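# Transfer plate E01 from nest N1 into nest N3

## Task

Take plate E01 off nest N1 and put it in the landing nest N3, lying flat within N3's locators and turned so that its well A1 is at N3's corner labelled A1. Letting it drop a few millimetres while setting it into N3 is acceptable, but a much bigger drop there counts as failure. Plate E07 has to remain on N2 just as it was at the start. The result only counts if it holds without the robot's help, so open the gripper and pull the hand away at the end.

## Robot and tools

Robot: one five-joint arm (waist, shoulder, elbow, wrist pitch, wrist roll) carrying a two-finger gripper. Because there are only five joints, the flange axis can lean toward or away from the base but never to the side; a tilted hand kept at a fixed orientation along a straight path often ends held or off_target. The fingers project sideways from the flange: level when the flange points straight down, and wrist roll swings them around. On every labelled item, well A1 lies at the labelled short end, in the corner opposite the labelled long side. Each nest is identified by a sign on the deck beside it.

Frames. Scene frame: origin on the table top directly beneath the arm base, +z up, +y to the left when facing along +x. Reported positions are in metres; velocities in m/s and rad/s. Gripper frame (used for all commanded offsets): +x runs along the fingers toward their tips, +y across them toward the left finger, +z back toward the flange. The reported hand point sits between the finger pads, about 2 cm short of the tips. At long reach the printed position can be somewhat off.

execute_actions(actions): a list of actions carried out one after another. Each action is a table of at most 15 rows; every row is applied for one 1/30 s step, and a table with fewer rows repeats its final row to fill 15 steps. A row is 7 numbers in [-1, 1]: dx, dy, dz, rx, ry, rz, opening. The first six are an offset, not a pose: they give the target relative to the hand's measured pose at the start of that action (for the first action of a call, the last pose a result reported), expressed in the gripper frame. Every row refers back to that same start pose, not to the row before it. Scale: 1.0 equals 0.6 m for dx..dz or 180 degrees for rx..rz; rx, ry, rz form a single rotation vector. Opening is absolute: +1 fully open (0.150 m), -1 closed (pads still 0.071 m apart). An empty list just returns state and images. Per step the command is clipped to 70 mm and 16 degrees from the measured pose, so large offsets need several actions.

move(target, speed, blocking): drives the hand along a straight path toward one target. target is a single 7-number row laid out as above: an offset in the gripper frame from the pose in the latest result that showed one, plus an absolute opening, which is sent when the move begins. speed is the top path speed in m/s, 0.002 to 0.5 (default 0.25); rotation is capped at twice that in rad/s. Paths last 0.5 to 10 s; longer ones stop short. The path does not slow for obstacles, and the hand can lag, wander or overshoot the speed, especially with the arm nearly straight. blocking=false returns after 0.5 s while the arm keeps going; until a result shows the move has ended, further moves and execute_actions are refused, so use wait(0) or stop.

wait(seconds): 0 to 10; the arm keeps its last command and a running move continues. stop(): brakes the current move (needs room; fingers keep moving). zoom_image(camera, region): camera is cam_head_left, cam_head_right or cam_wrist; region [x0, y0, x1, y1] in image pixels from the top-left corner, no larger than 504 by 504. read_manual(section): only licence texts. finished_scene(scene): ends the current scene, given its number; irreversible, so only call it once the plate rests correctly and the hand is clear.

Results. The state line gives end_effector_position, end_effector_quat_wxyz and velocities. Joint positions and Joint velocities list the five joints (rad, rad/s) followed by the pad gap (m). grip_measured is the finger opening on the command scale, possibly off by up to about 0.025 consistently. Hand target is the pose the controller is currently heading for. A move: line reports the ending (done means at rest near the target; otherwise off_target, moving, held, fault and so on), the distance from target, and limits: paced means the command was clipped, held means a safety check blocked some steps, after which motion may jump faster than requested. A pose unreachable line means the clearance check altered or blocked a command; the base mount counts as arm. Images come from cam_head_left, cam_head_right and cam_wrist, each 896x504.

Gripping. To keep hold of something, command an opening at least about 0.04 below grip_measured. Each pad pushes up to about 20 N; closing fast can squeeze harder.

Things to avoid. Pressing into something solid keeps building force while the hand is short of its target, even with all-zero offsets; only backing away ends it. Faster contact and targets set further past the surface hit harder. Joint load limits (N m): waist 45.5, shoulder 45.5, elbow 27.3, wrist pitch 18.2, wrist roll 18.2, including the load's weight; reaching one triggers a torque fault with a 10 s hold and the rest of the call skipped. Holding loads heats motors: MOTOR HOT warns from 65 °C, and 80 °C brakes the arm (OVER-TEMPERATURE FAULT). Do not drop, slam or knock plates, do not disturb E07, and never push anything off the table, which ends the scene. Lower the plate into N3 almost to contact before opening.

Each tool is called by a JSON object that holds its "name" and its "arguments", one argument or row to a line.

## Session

{"name": "execute_actions", "arguments": {
  "actions": []
}}

Scene clock: 0.00 s.
end_effector_position=(+0.3716, +0.1393, +0.1030) grip_measured=+1.00 end_effector_quat_wxyz=(+0.977, -0.024, +0.132, +0.164) end_effector_velocity=(+0.000, +0.001, +0.000) end_effector_angular_velocity=(+0.000, -0.001, +0.002)
Joint positions: [ 0.393 -0.203 -0.255  0.714  0.048  0.15 ]
Joint velocities: [ 0.002  0.    -0.001 -0.    -0.     0.   ]
Motor temperatures (°C, as the motors report them): [34 37 38 38 45]
Hand target: +0.372, +0.139, +0.103; +0.977, -0.024, +0.132, +0.164
camera_calibration (this result's frames):
cam_wrist: T_world_to_cam=[[0.366543, -0.911119, 0.188437, -0.0304791], [-0.823715, -0.411957, -0.389596, 0.406355], [0.432596, -0.0124144, -0.901502, 0.0404605], [0, 0, 0, 1]] pos_world=[0.328389, 0.140133, 0.200533]

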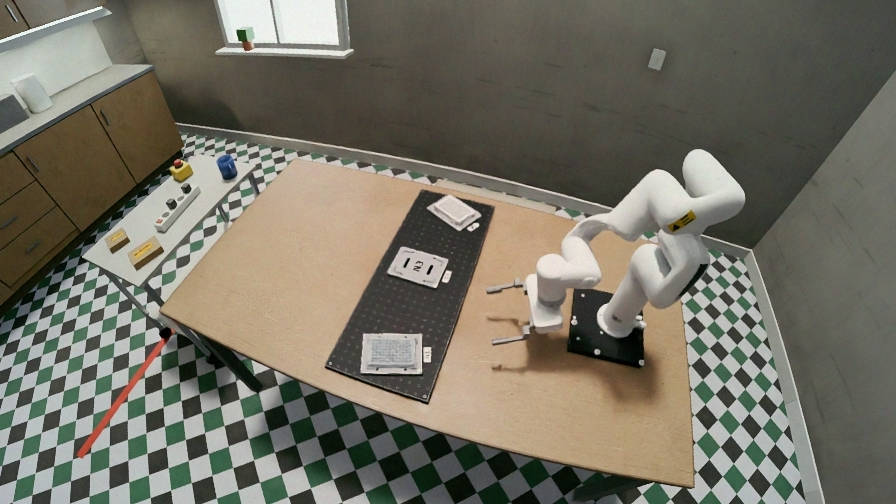

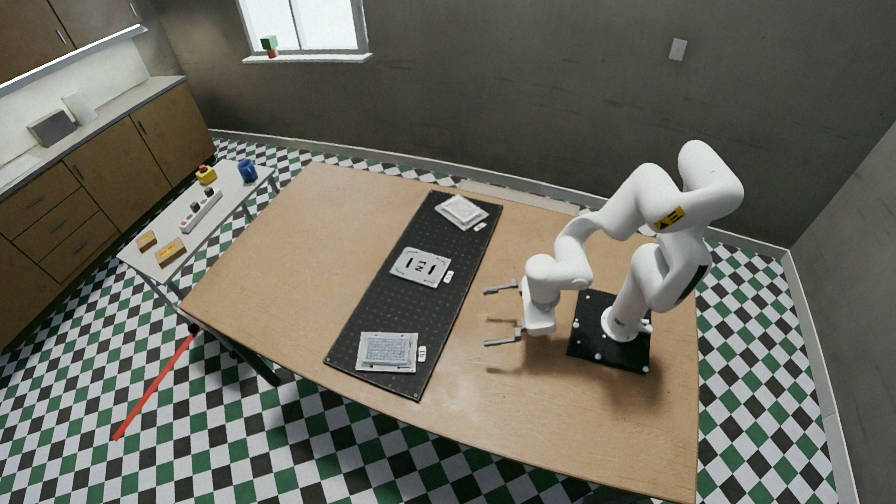

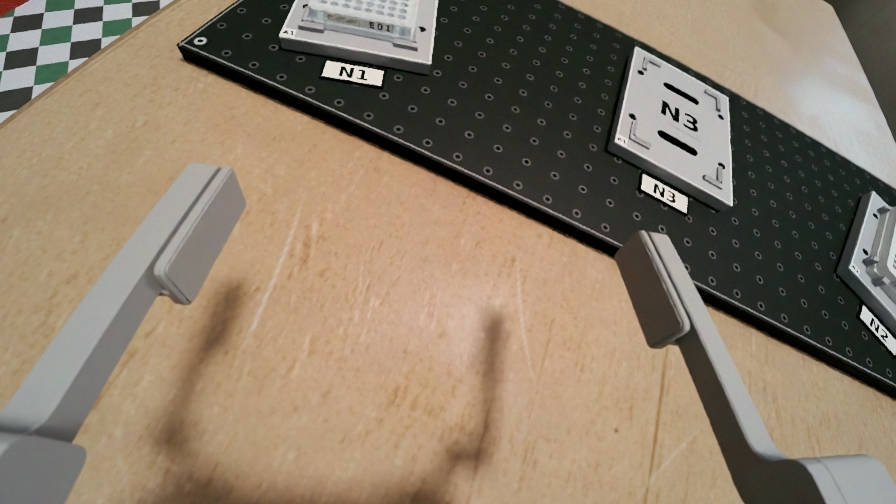

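{"name": "move", "arguments": {
  "target": [0.427, 0.098, 0.092, 0, -0.085, -0.022, 1],
  "speed": 0.25
}}

Scene clock: 2.07 s.
end_effector_position=(+0.5997, +0.2802, +0.0888) grip_measured=+1.00 end_effector_quat_wxyz=(+0.991, +0.004, +0.003, +0.132) end_effector_velocity=(+0.002, +0.001, -0.001) end_effector_angular_velocity=(-0.000, +0.001, +0.001)
Joint positions: [ 0.503  0.577 -1.1    0.516  0.224  0.15 ]
Joint velocities: [ 0.     0.007 -0.011  0.004 -0.001 -0.   ]
Motor temperatures (°C, as the motors report them): [34 38 38 38 45]
Hand target: +0.600, +0.280, +0.089; +0.991, +0.004, +0.003, +0.132
Off the commanded pose: 0.001 m, 1 deg.
move: done
camera_calibration (this result's frames):
cam_wrist: T_world_to_cam=[[0.256192, -0.949299, 0.182199, 0.0943322], [-0.723747, -0.313326, -0.614831, 0.579114], [0.640746, 0.0256484, -0.767324, -0.216701], [0, 0, 0, 1]] pos_world=[0.533815, 0.276559, 0.17259]

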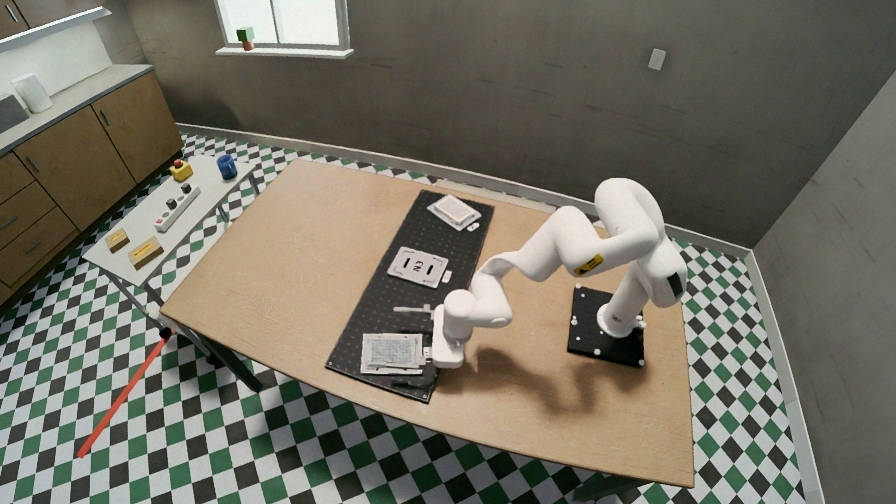

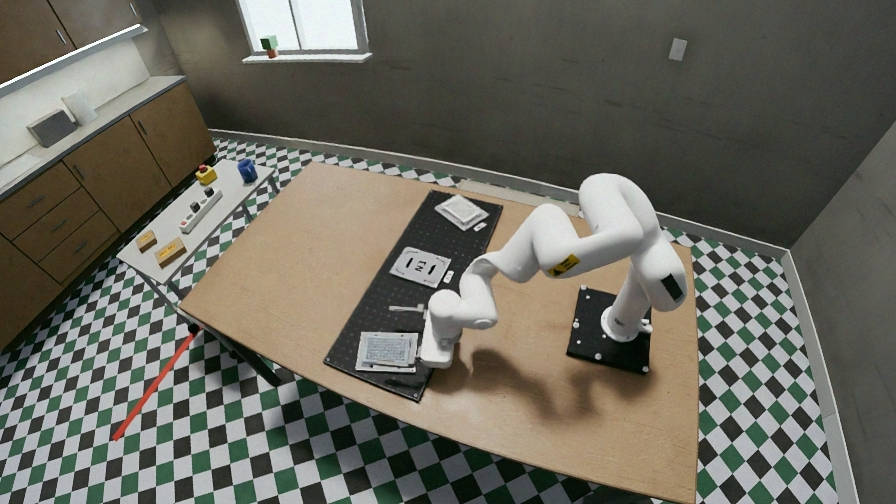

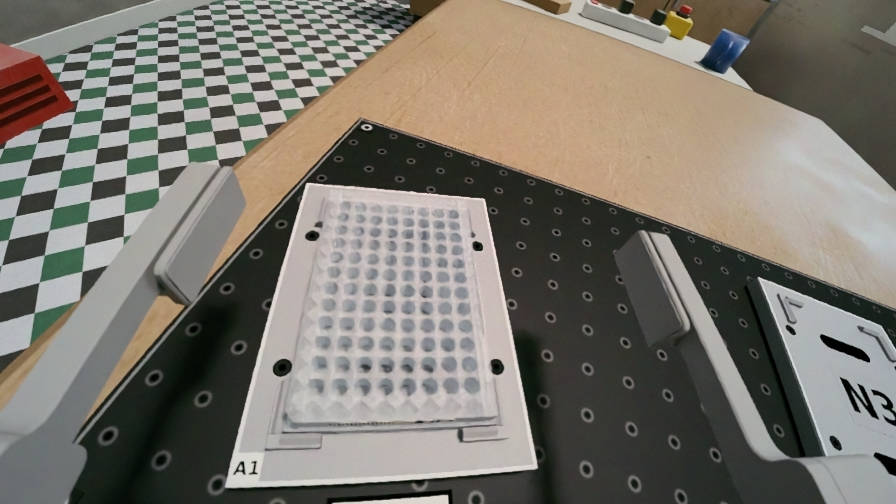

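{"name": "move", "arguments": {
  "target": [0.048, 0.026, -0.078, 0, 0, 0.022, 0.0],
  "speed": 0.08
}}

Scene clock: 3.53 s.
end_effector_position=(+0.6232, +0.3031, +0.0424) grip_measured=+0.00 end_effector_quat_wxyz=(+0.986, +0.004, +0.003, +0.166) end_effector_velocity=(-0.000, -0.000, -0.003) end_effector_angular_velocity=(-0.002, +0.004, +0.002)
Joint positions: [ 0.501  0.765 -1.267  0.494  0.152  0.111]
Joint velocities: [-0.001  0.008 -0.005  0.002 -0.003 -0.   ]
Motor temperatures (°C, as the motors report them): [34 38 39 38 45]
Hand target: +0.623, +0.303, +0.042; +0.986, +0.004, +0.003, +0.166
Off the commanded pose: 0.000 m, 0 deg.
move: done
camera_calibration (this result's frames):
cam_wrist: T_world_to_cam=[[0.320839, -0.929522, 0.181798, 0.072315], [-0.699922, -0.362005, -0.61568, 0.574689], [0.6381, 0.0702896, -0.766738, -0.279811], [0, 0, 0, 1]] pos_world=[0.557583, 0.294926, 0.126136]

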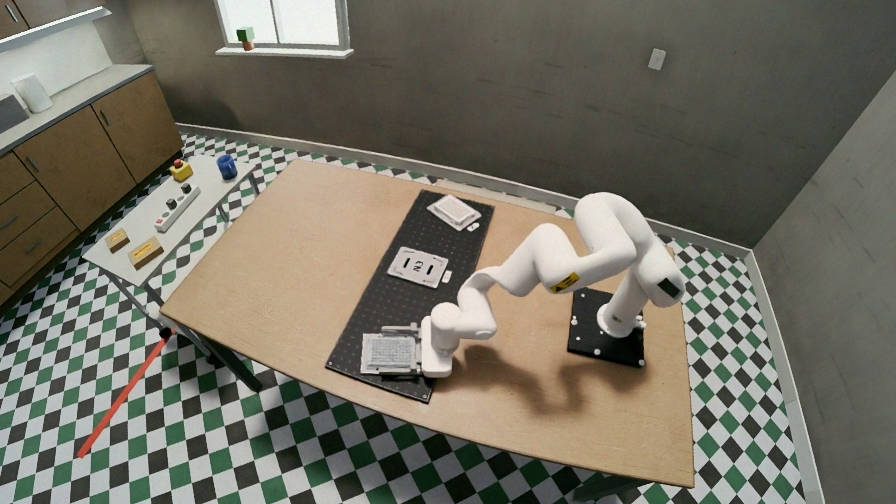

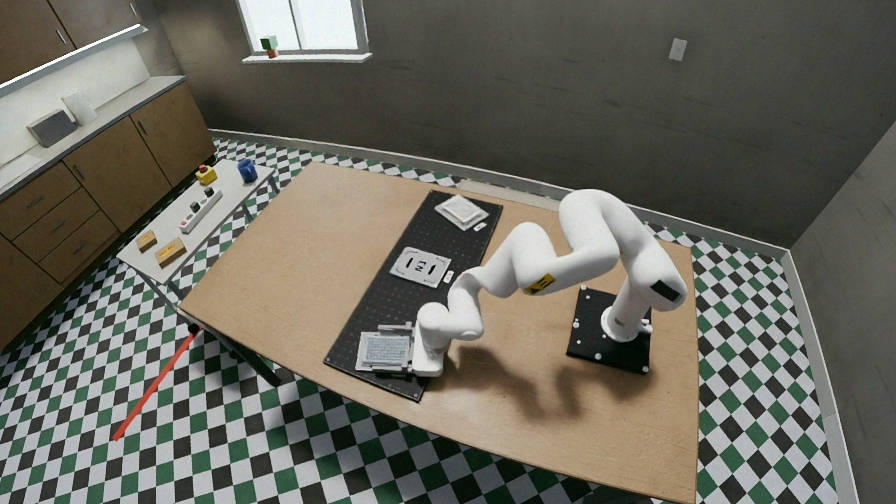

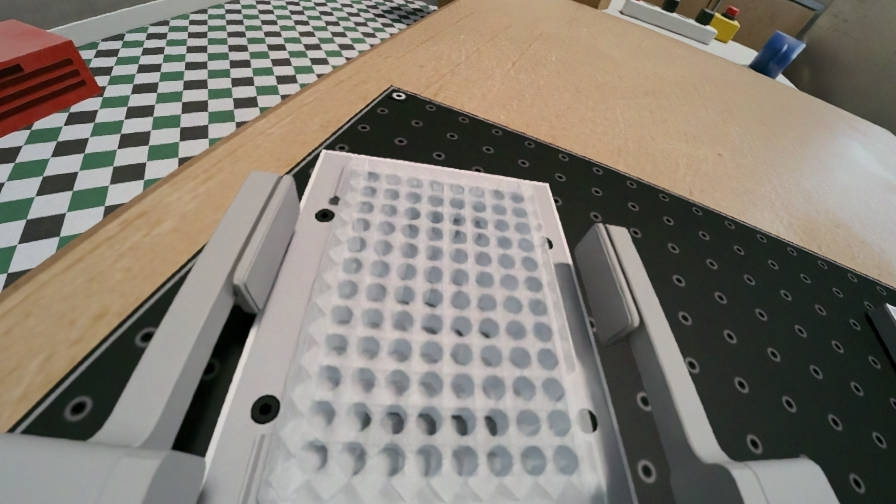

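{"name": "move", "arguments": {
  "target": [0, 0, -0.014, 0, 0, 0, -0.25],
  "speed": 0.02
}}

{"name": "execute_actions", "arguments": {
  "actions": [
    [[0,0,0,0,0,0,-0.55]],
    [[0,0,0,0,0,0,-0.8]],
    [[0,0,0,0,0,0,-1]],
    [[0,0,0,0,0,0,-1]]
  ]
}}

{"name": "move", "arguments": {
  "target": [0, 0, 0.03, 0, 0, 0, -1],
  "speed": 0.03
}}

Scene clock: 4.40 s.
end_effector_position=(+0.6232, +0.3032, +0.0344) grip_measured=-0.25 end_effector_quat_wxyz=(+0.986, +0.004, +0.003, +0.166) end_effector_velocity=(+0.001, +0.001, -0.000) end_effector_angular_velocity=(+0.002, -0.004, +0.000)
Joint positions: [ 0.501  0.787 -1.276  0.48   0.152  0.101]
Joint velocities: [ 0.     0.005 -0.005 -0.004  0.     0.   ]
Motor temperatures (°C, as the motors report them): [34 38 39 38 45]
Hand target: +0.623, +0.303, +0.034; +0.986, +0.004, +0.003, +0.166
Off the commanded pose: 0.000 m, 0 deg.
move: done
camera_calibration (this result's frames):
cam_wrist: T_world_to_cam=[[0.320794, -0.929544, 0.181767, 0.0739021], [-0.699813, -0.361936, -0.615844, 0.569686], [0.638242, 0.070356, -0.766614, -0.286117], [0, 0, 0, 1]] pos_world=[0.557578, 0.295015, 0.118064]

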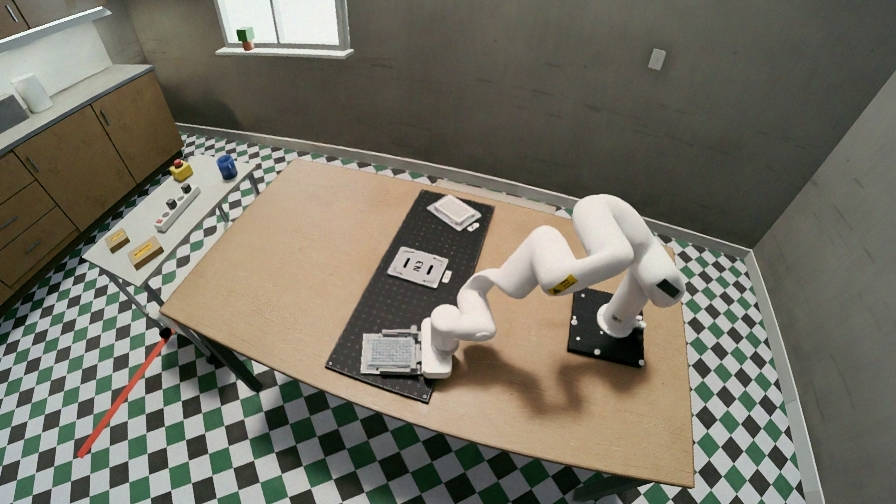

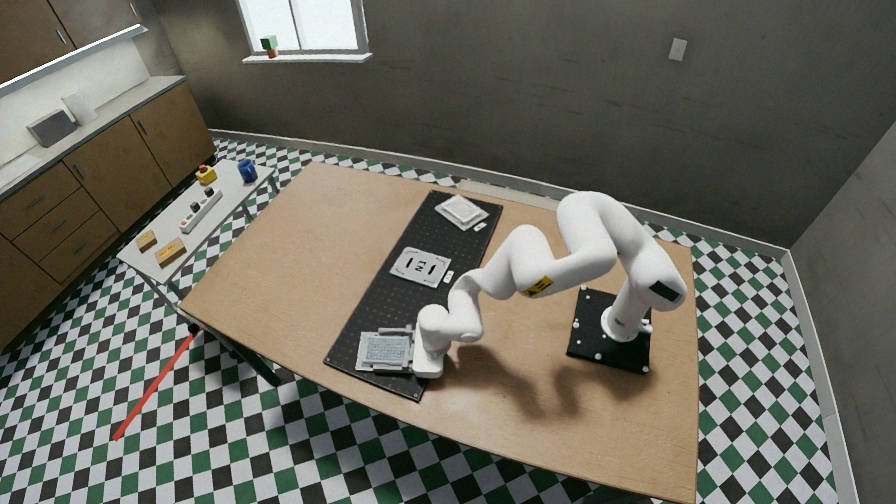

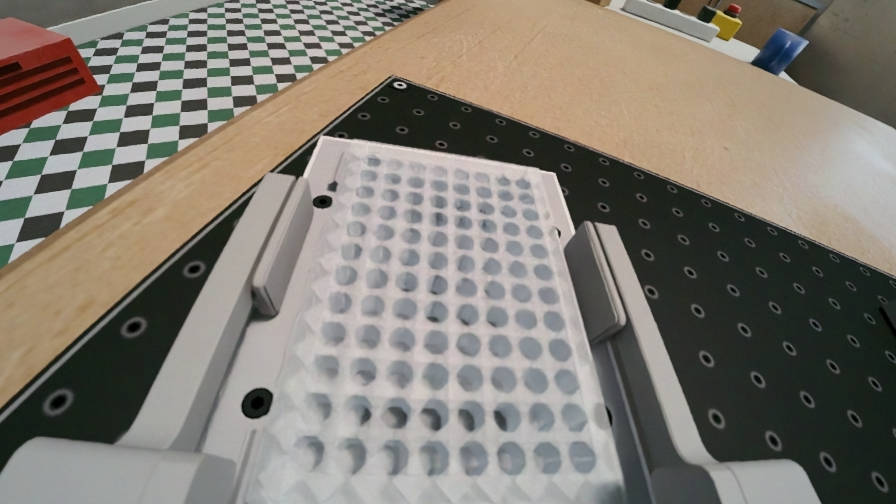

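Scene clock: 6.40 s.
end_effector_position=(+0.6231, +0.3033, +0.0343) grip_measured=-0.64 end_effector_quat_wxyz=(+0.986, +0.004, +0.003, +0.166) end_effector_velocity=(-0.001, +0.001, -0.001) end_effector_angular_velocity=(-0.001, +0.001, +0.001)
Joint positions: [ 0.501  0.787 -1.276  0.48   0.152  0.085]
Joint velocities: [0.002 0.    0.    0.001 0.001 0.   ]
Motor temperatures (°C, as the motors report them): [34 38 40 38 45]
Hand target: +0.623, +0.303, +0.034; +0.986, +0.004, +0.003, +0.166
Off the commanded pose: 0.000 m, 0 deg.
camera_calibration (this result's frames):
cam_wrist: T_world_to_cam=[[0.320914, -0.929501, 0.181773, 0.0738727], [-0.699795, -0.362034, -0.615808, 0.569681], [0.638202, 0.0704175, -0.766642, -0.286107], [0, 0, 0, 1]] pos_world=[0.557547, 0.295055, 0.118045]

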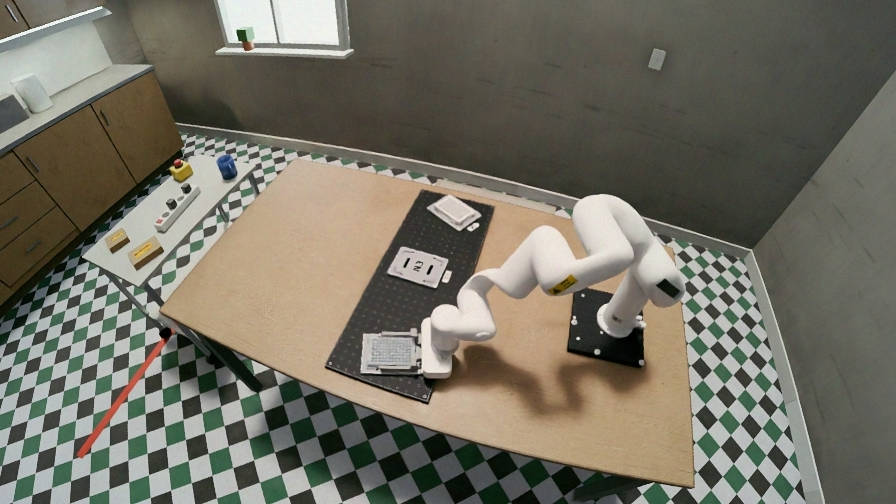

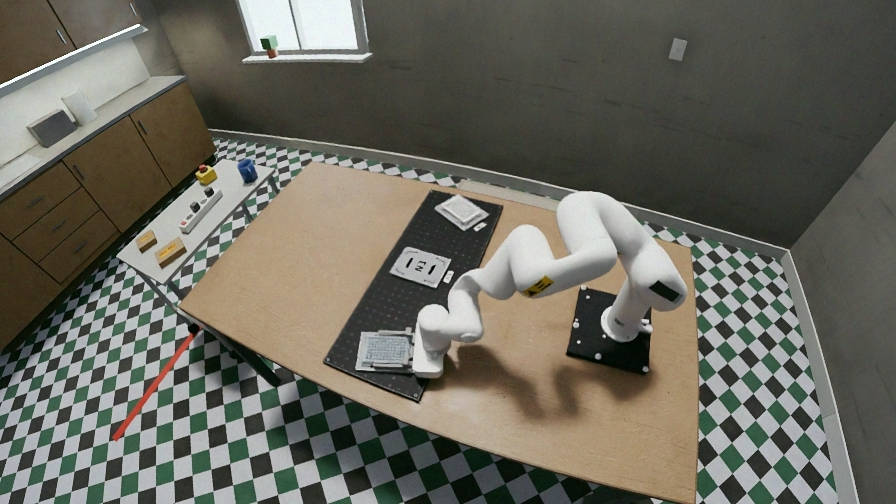

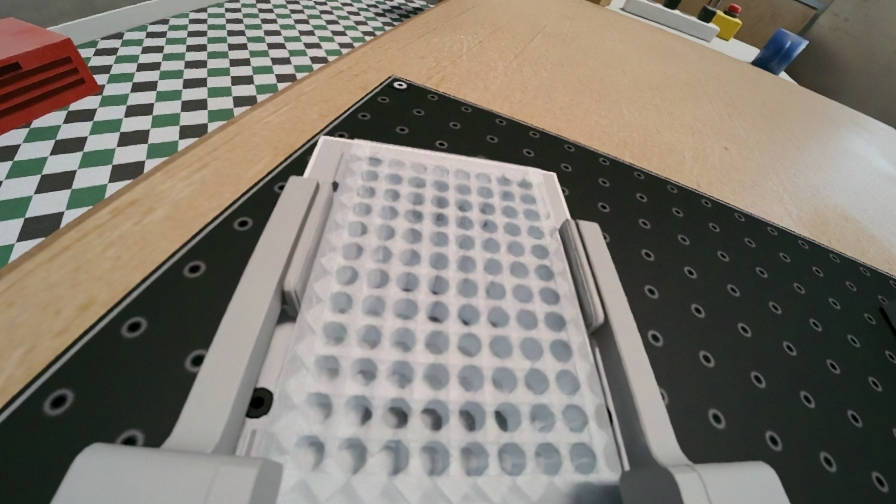

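Scene clock: 7.33 s.
end_effector_position=(+0.6232, +0.3031, +0.0520) grip_measured=-0.64 end_effector_quat_wxyz=(+0.986, +0.004, +0.003, +0.166) end_effector_velocity=(-0.001, +0.000, +0.000) end_effector_angular_velocity=(-0.001, +0.002, +0.001)
Joint positions: [ 0.501  0.74  -1.258  0.51   0.152  0.085]
Joint velocities: [ 0.001 -0.004  0.003  0.003 -0.     0.   ]
Motor temperatures (°C, as the motors report them): [34 38 40 38 45]
Hand target: +0.623, +0.303, +0.052; +0.986, +0.004, +0.003, +0.166
Off the commanded pose: 0.000 m, 0 deg.
move: done
camera_calibration (this result's frames):
cam_wrist: T_world_to_cam=[[0.320932, -0.92949, 0.181799, 0.0704489], [-0.699893, -0.362077, -0.615671, 0.580612], [0.638085, 0.0703489, -0.766745, -0.272456], [0, 0, 0, 1]] pos_world=[0.557607, 0.294875, 0.135754]

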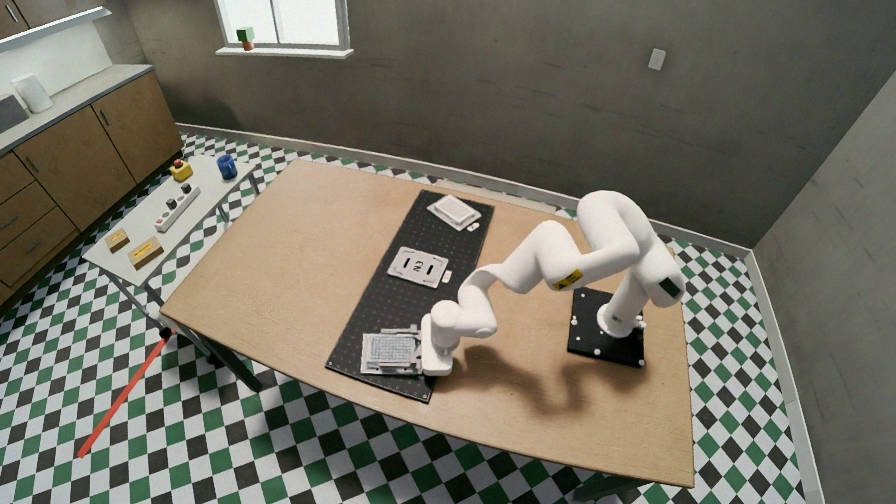

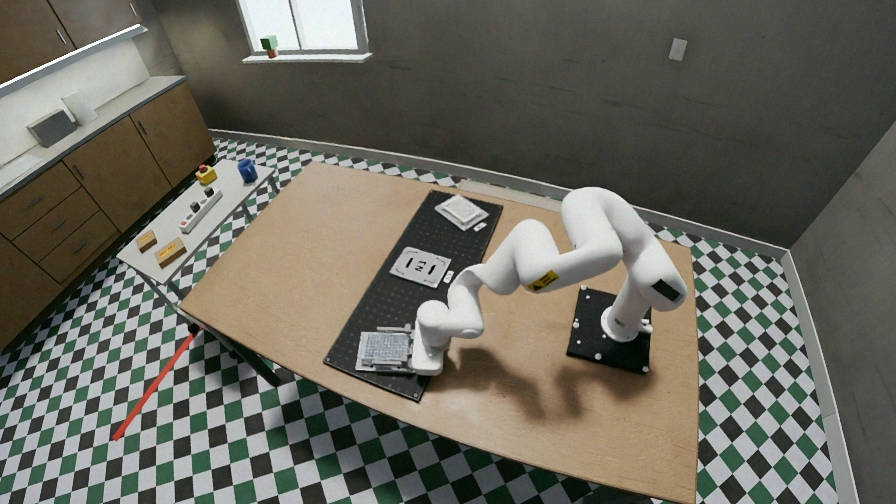

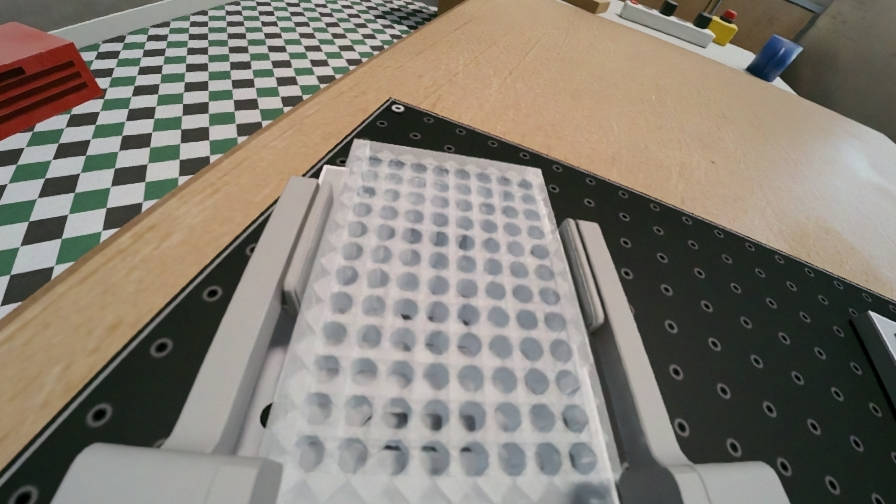

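{"name": "move", "arguments": {
  "target": [-0.12, -0.228, 0.163, 0, 0, -0.106, -1],
  "speed": 0.15
}}

Scene clock: 9.37 s.
end_effector_position=(+0.6004, +0.1497, +0.1483) grip_measured=-0.64 end_effector_quat_wxyz=(+1.000, +0.003, +0.004, +0.000) end_effector_velocity=(-0.000, -0.002, +0.002) end_effector_angular_velocity=(+0.000, -0.001, -0.004)
Joint positions: [ 0.337  0.326 -0.918  0.584  0.321  0.085]
Joint velocities: [-0.003 -0.006  0.003  0.002  0.001  0.   ]
Motor temperatures (°C, as the motors report them): [34 38 40 38 45]
Hand target: +0.600, +0.149, +0.149; +1.000, +0.003, +0.004, +0.000
Off the commanded pose: 0.001 m, 0 deg.
move: done
camera_calibration (this result's frames):
cam_wrist: T_world_to_cam=[[0.000439383, -0.982705, 0.185179, 0.117585], [-0.781542, -0.115862, -0.612999, 0.580126], [0.623852, -0.144456, -0.768076, -0.132434], [0, 0, 0, 1]] pos_world=[0.53596, 0.163635, 0.232123]

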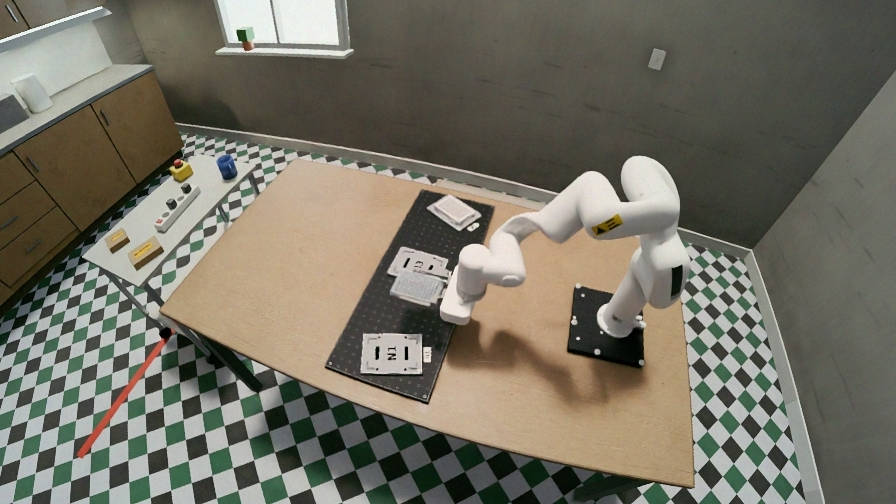

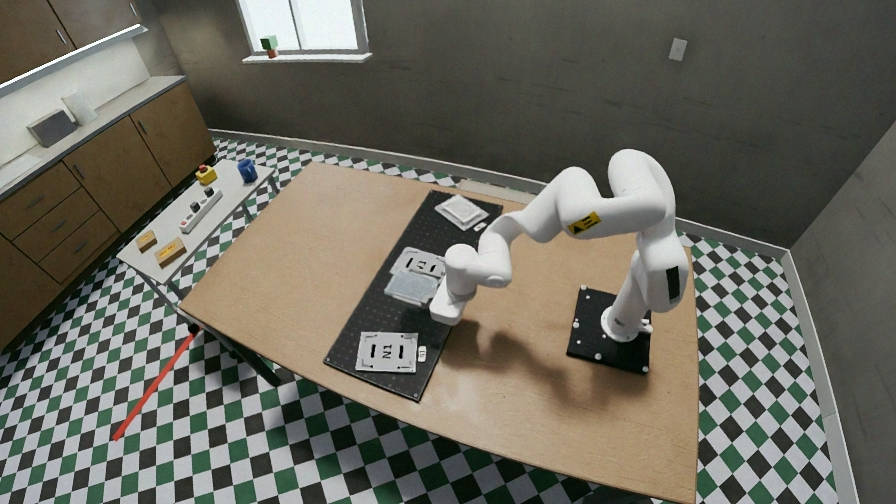

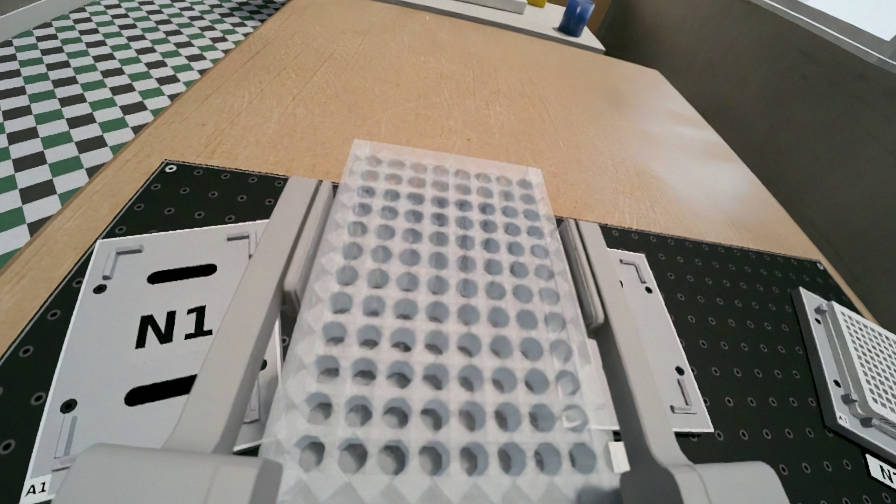

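{"name": "move", "arguments": {
  "target": [0.101, -0.28, -0.16, 0, 0, -0.0194, -1],
  "speed": 0.15
}}

Scene clock: 11.50 s.
end_effector_position=(+0.6605, -0.0170, +0.0509) grip_measured=-0.64 end_effector_quat_wxyz=(+1.000, +0.002, +0.004, -0.030) end_effector_velocity=(+0.001, -0.003, -0.002) end_effector_angular_velocity=(-0.000, +0.002, -0.002)
Joint positions: [-0.001  0.663 -1.109  0.438  0.044  0.085]
Joint velocities: [-0.005  0.006 -0.006  0.002 -0.002  0.   ]
Motor temperatures (°C, as the motors report them): [34 39 41 38 45]
Hand target: +0.661, -0.017, +0.051; +1.000, +0.002, +0.004, -0.030
Off the commanded pose: 0.001 m, 0 deg.
move: done
camera_calibration (this result's frames):
cam_wrist: T_world_to_cam=[[-0.0590464, -0.980374, 0.188096, 0.0109819], [-0.787406, -0.0700789, -0.612438, 0.552756], [0.6136, -0.18427, -0.767815, -0.26278], [0, 0, 0, 1]] pos_world=[0.597134, 0.00108033, 0.134697]

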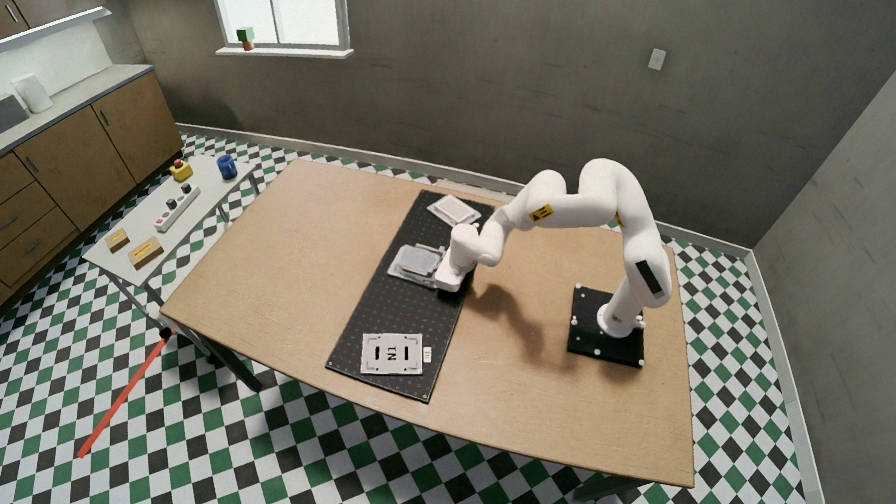

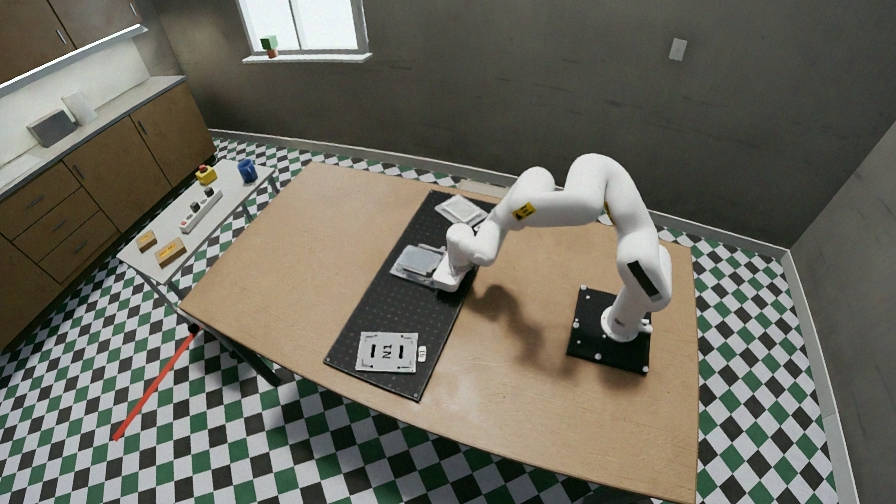

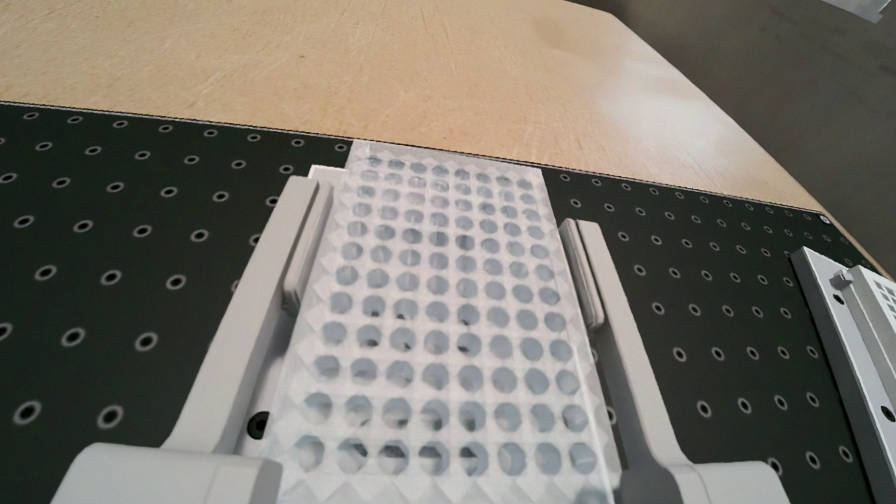

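{"name": "move", "arguments": {
  "target": [-0.004, 0.007, 0.002, 0, 0, 0.006, -1],
  "speed": 0.02
}}

Scene clock: 12.33 s.
end_effector_position=(+0.6585, -0.0128, +0.0520) grip_measured=-0.64 end_effector_quat_wxyz=(+1.000, +0.002, +0.004, -0.021) end_effector_velocity=(-0.001, +0.003, +0.001) end_effector_angular_velocity=(+0.000, -0.000, +0.010)
Joint positions: [ 0.002  0.656 -1.098  0.436  0.029  0.085]
Joint velocities: [ 0.002 -0.003  0.004 -0.001 -0.008  0.   ]
Motor temperatures (°C, as the motors report them): [34 39 41 38 45]
Hand target: +0.658, -0.013, +0.052; +1.000, +0.002, +0.004, -0.021
Off the commanded pose: 0.000 m, 0 deg.
move: done
camera_calibration (this result's frames):
cam_wrist: T_world_to_cam=[[-0.0413347, -0.981311, 0.187937, 0.00304585], [-0.785965, -0.0841998, -0.612511, 0.551038], [0.616888, -0.17303, -0.767795, -0.261877], [0, 0, 0, 1]] pos_world=[0.594771, 0.00407357, 0.135876]

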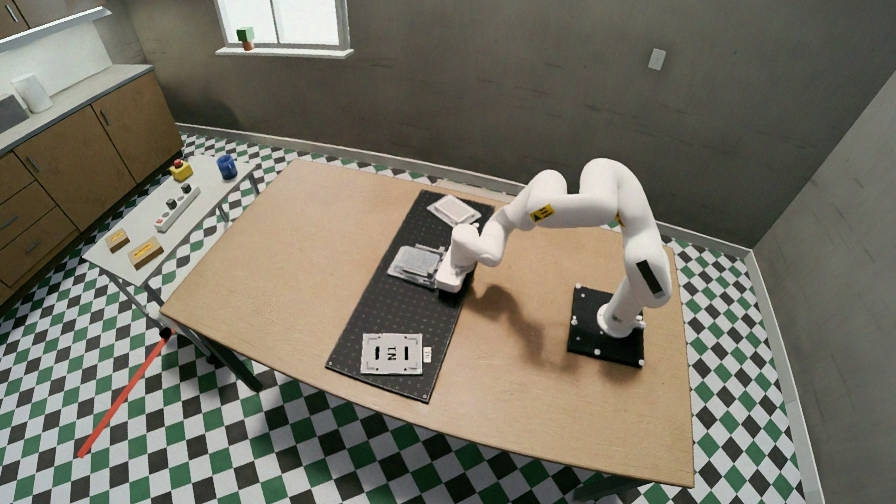

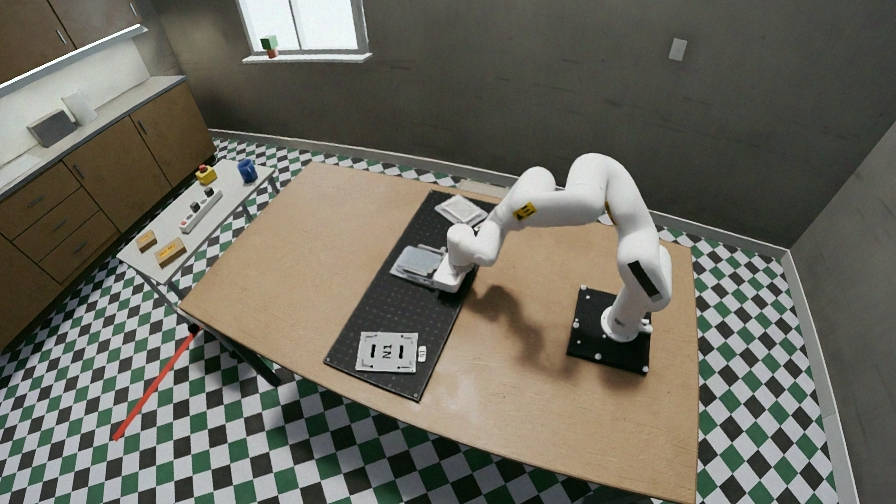

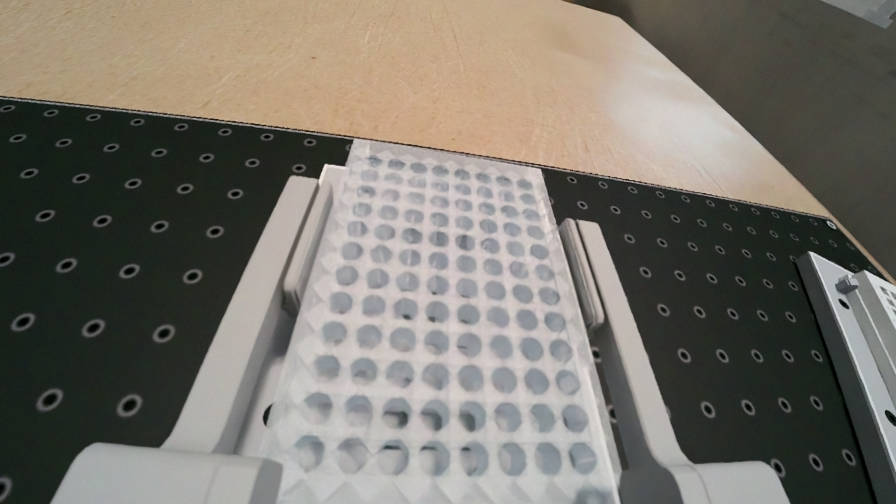

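{"name": "move", "arguments": {
  "target": [0, -0.0012, -0.029, 0, 0, 0, -1],
  "speed": 0.02
}}

Scene clock: 13.53 s.
end_effector_position=(+0.6586, -0.0133, +0.0351) grip_measured=-0.64 end_effector_quat_wxyz=(+1.000, +0.002, +0.004, -0.021) end_effector_velocity=(+0.000, +0.000, -0.002) end_effector_angular_velocity=(+0.000, -0.001, +0.001)
Joint positions: [ 0.001  0.703 -1.115  0.404  0.028  0.085]
Joint velocities: [ 0.     0.006 -0.002 -0.004 -0.    -0.   ]
Motor temperatures (°C, as the motors report them): [34 39 41 38 45]
Hand target: +0.658, -0.013, +0.035; +1.000, +0.002, +0.004, -0.021
Off the commanded pose: 0.001 m, 0 deg.
move: done
camera_calibration (this result's frames):
cam_wrist: T_world_to_cam=[[-0.0410591, -0.981325, 0.187926, 0.00558483], [-0.785561, -0.0845198, -0.612984, 0.540425], [0.61742, -0.172796, -0.76742, -0.275378], [0, 0, 0, 1]] pos_world=[0.59479, 0.00357292, 0.118892]

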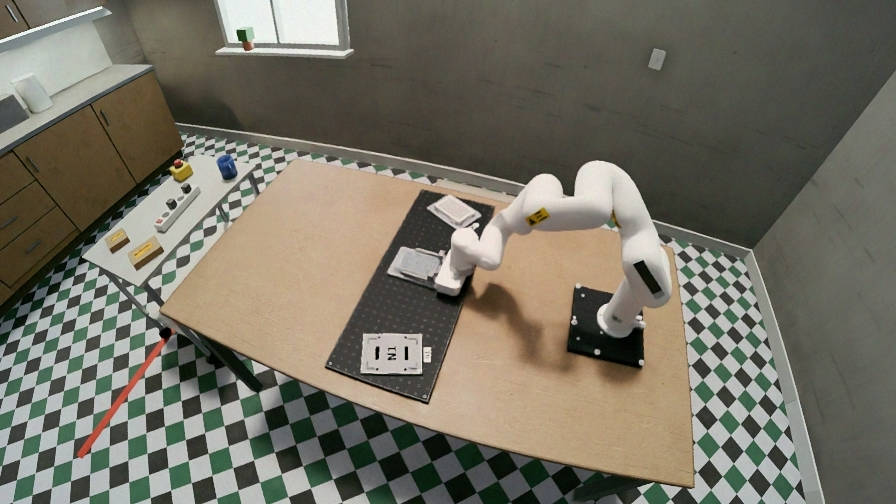

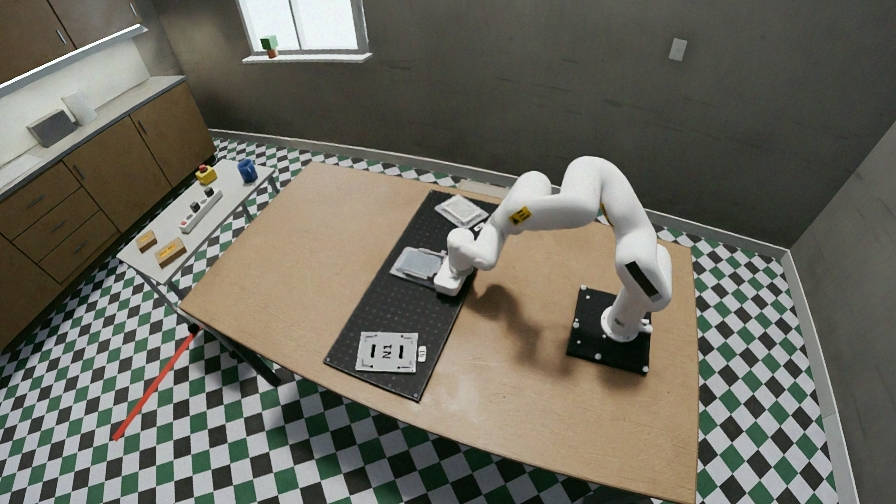

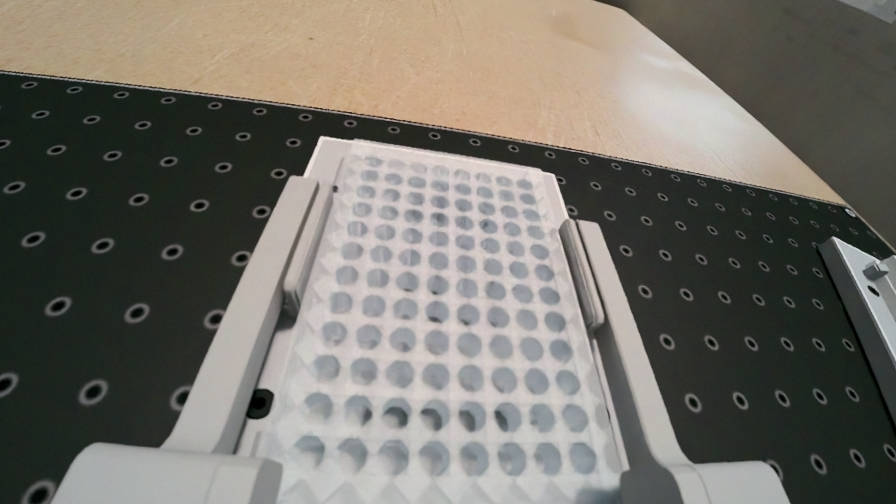

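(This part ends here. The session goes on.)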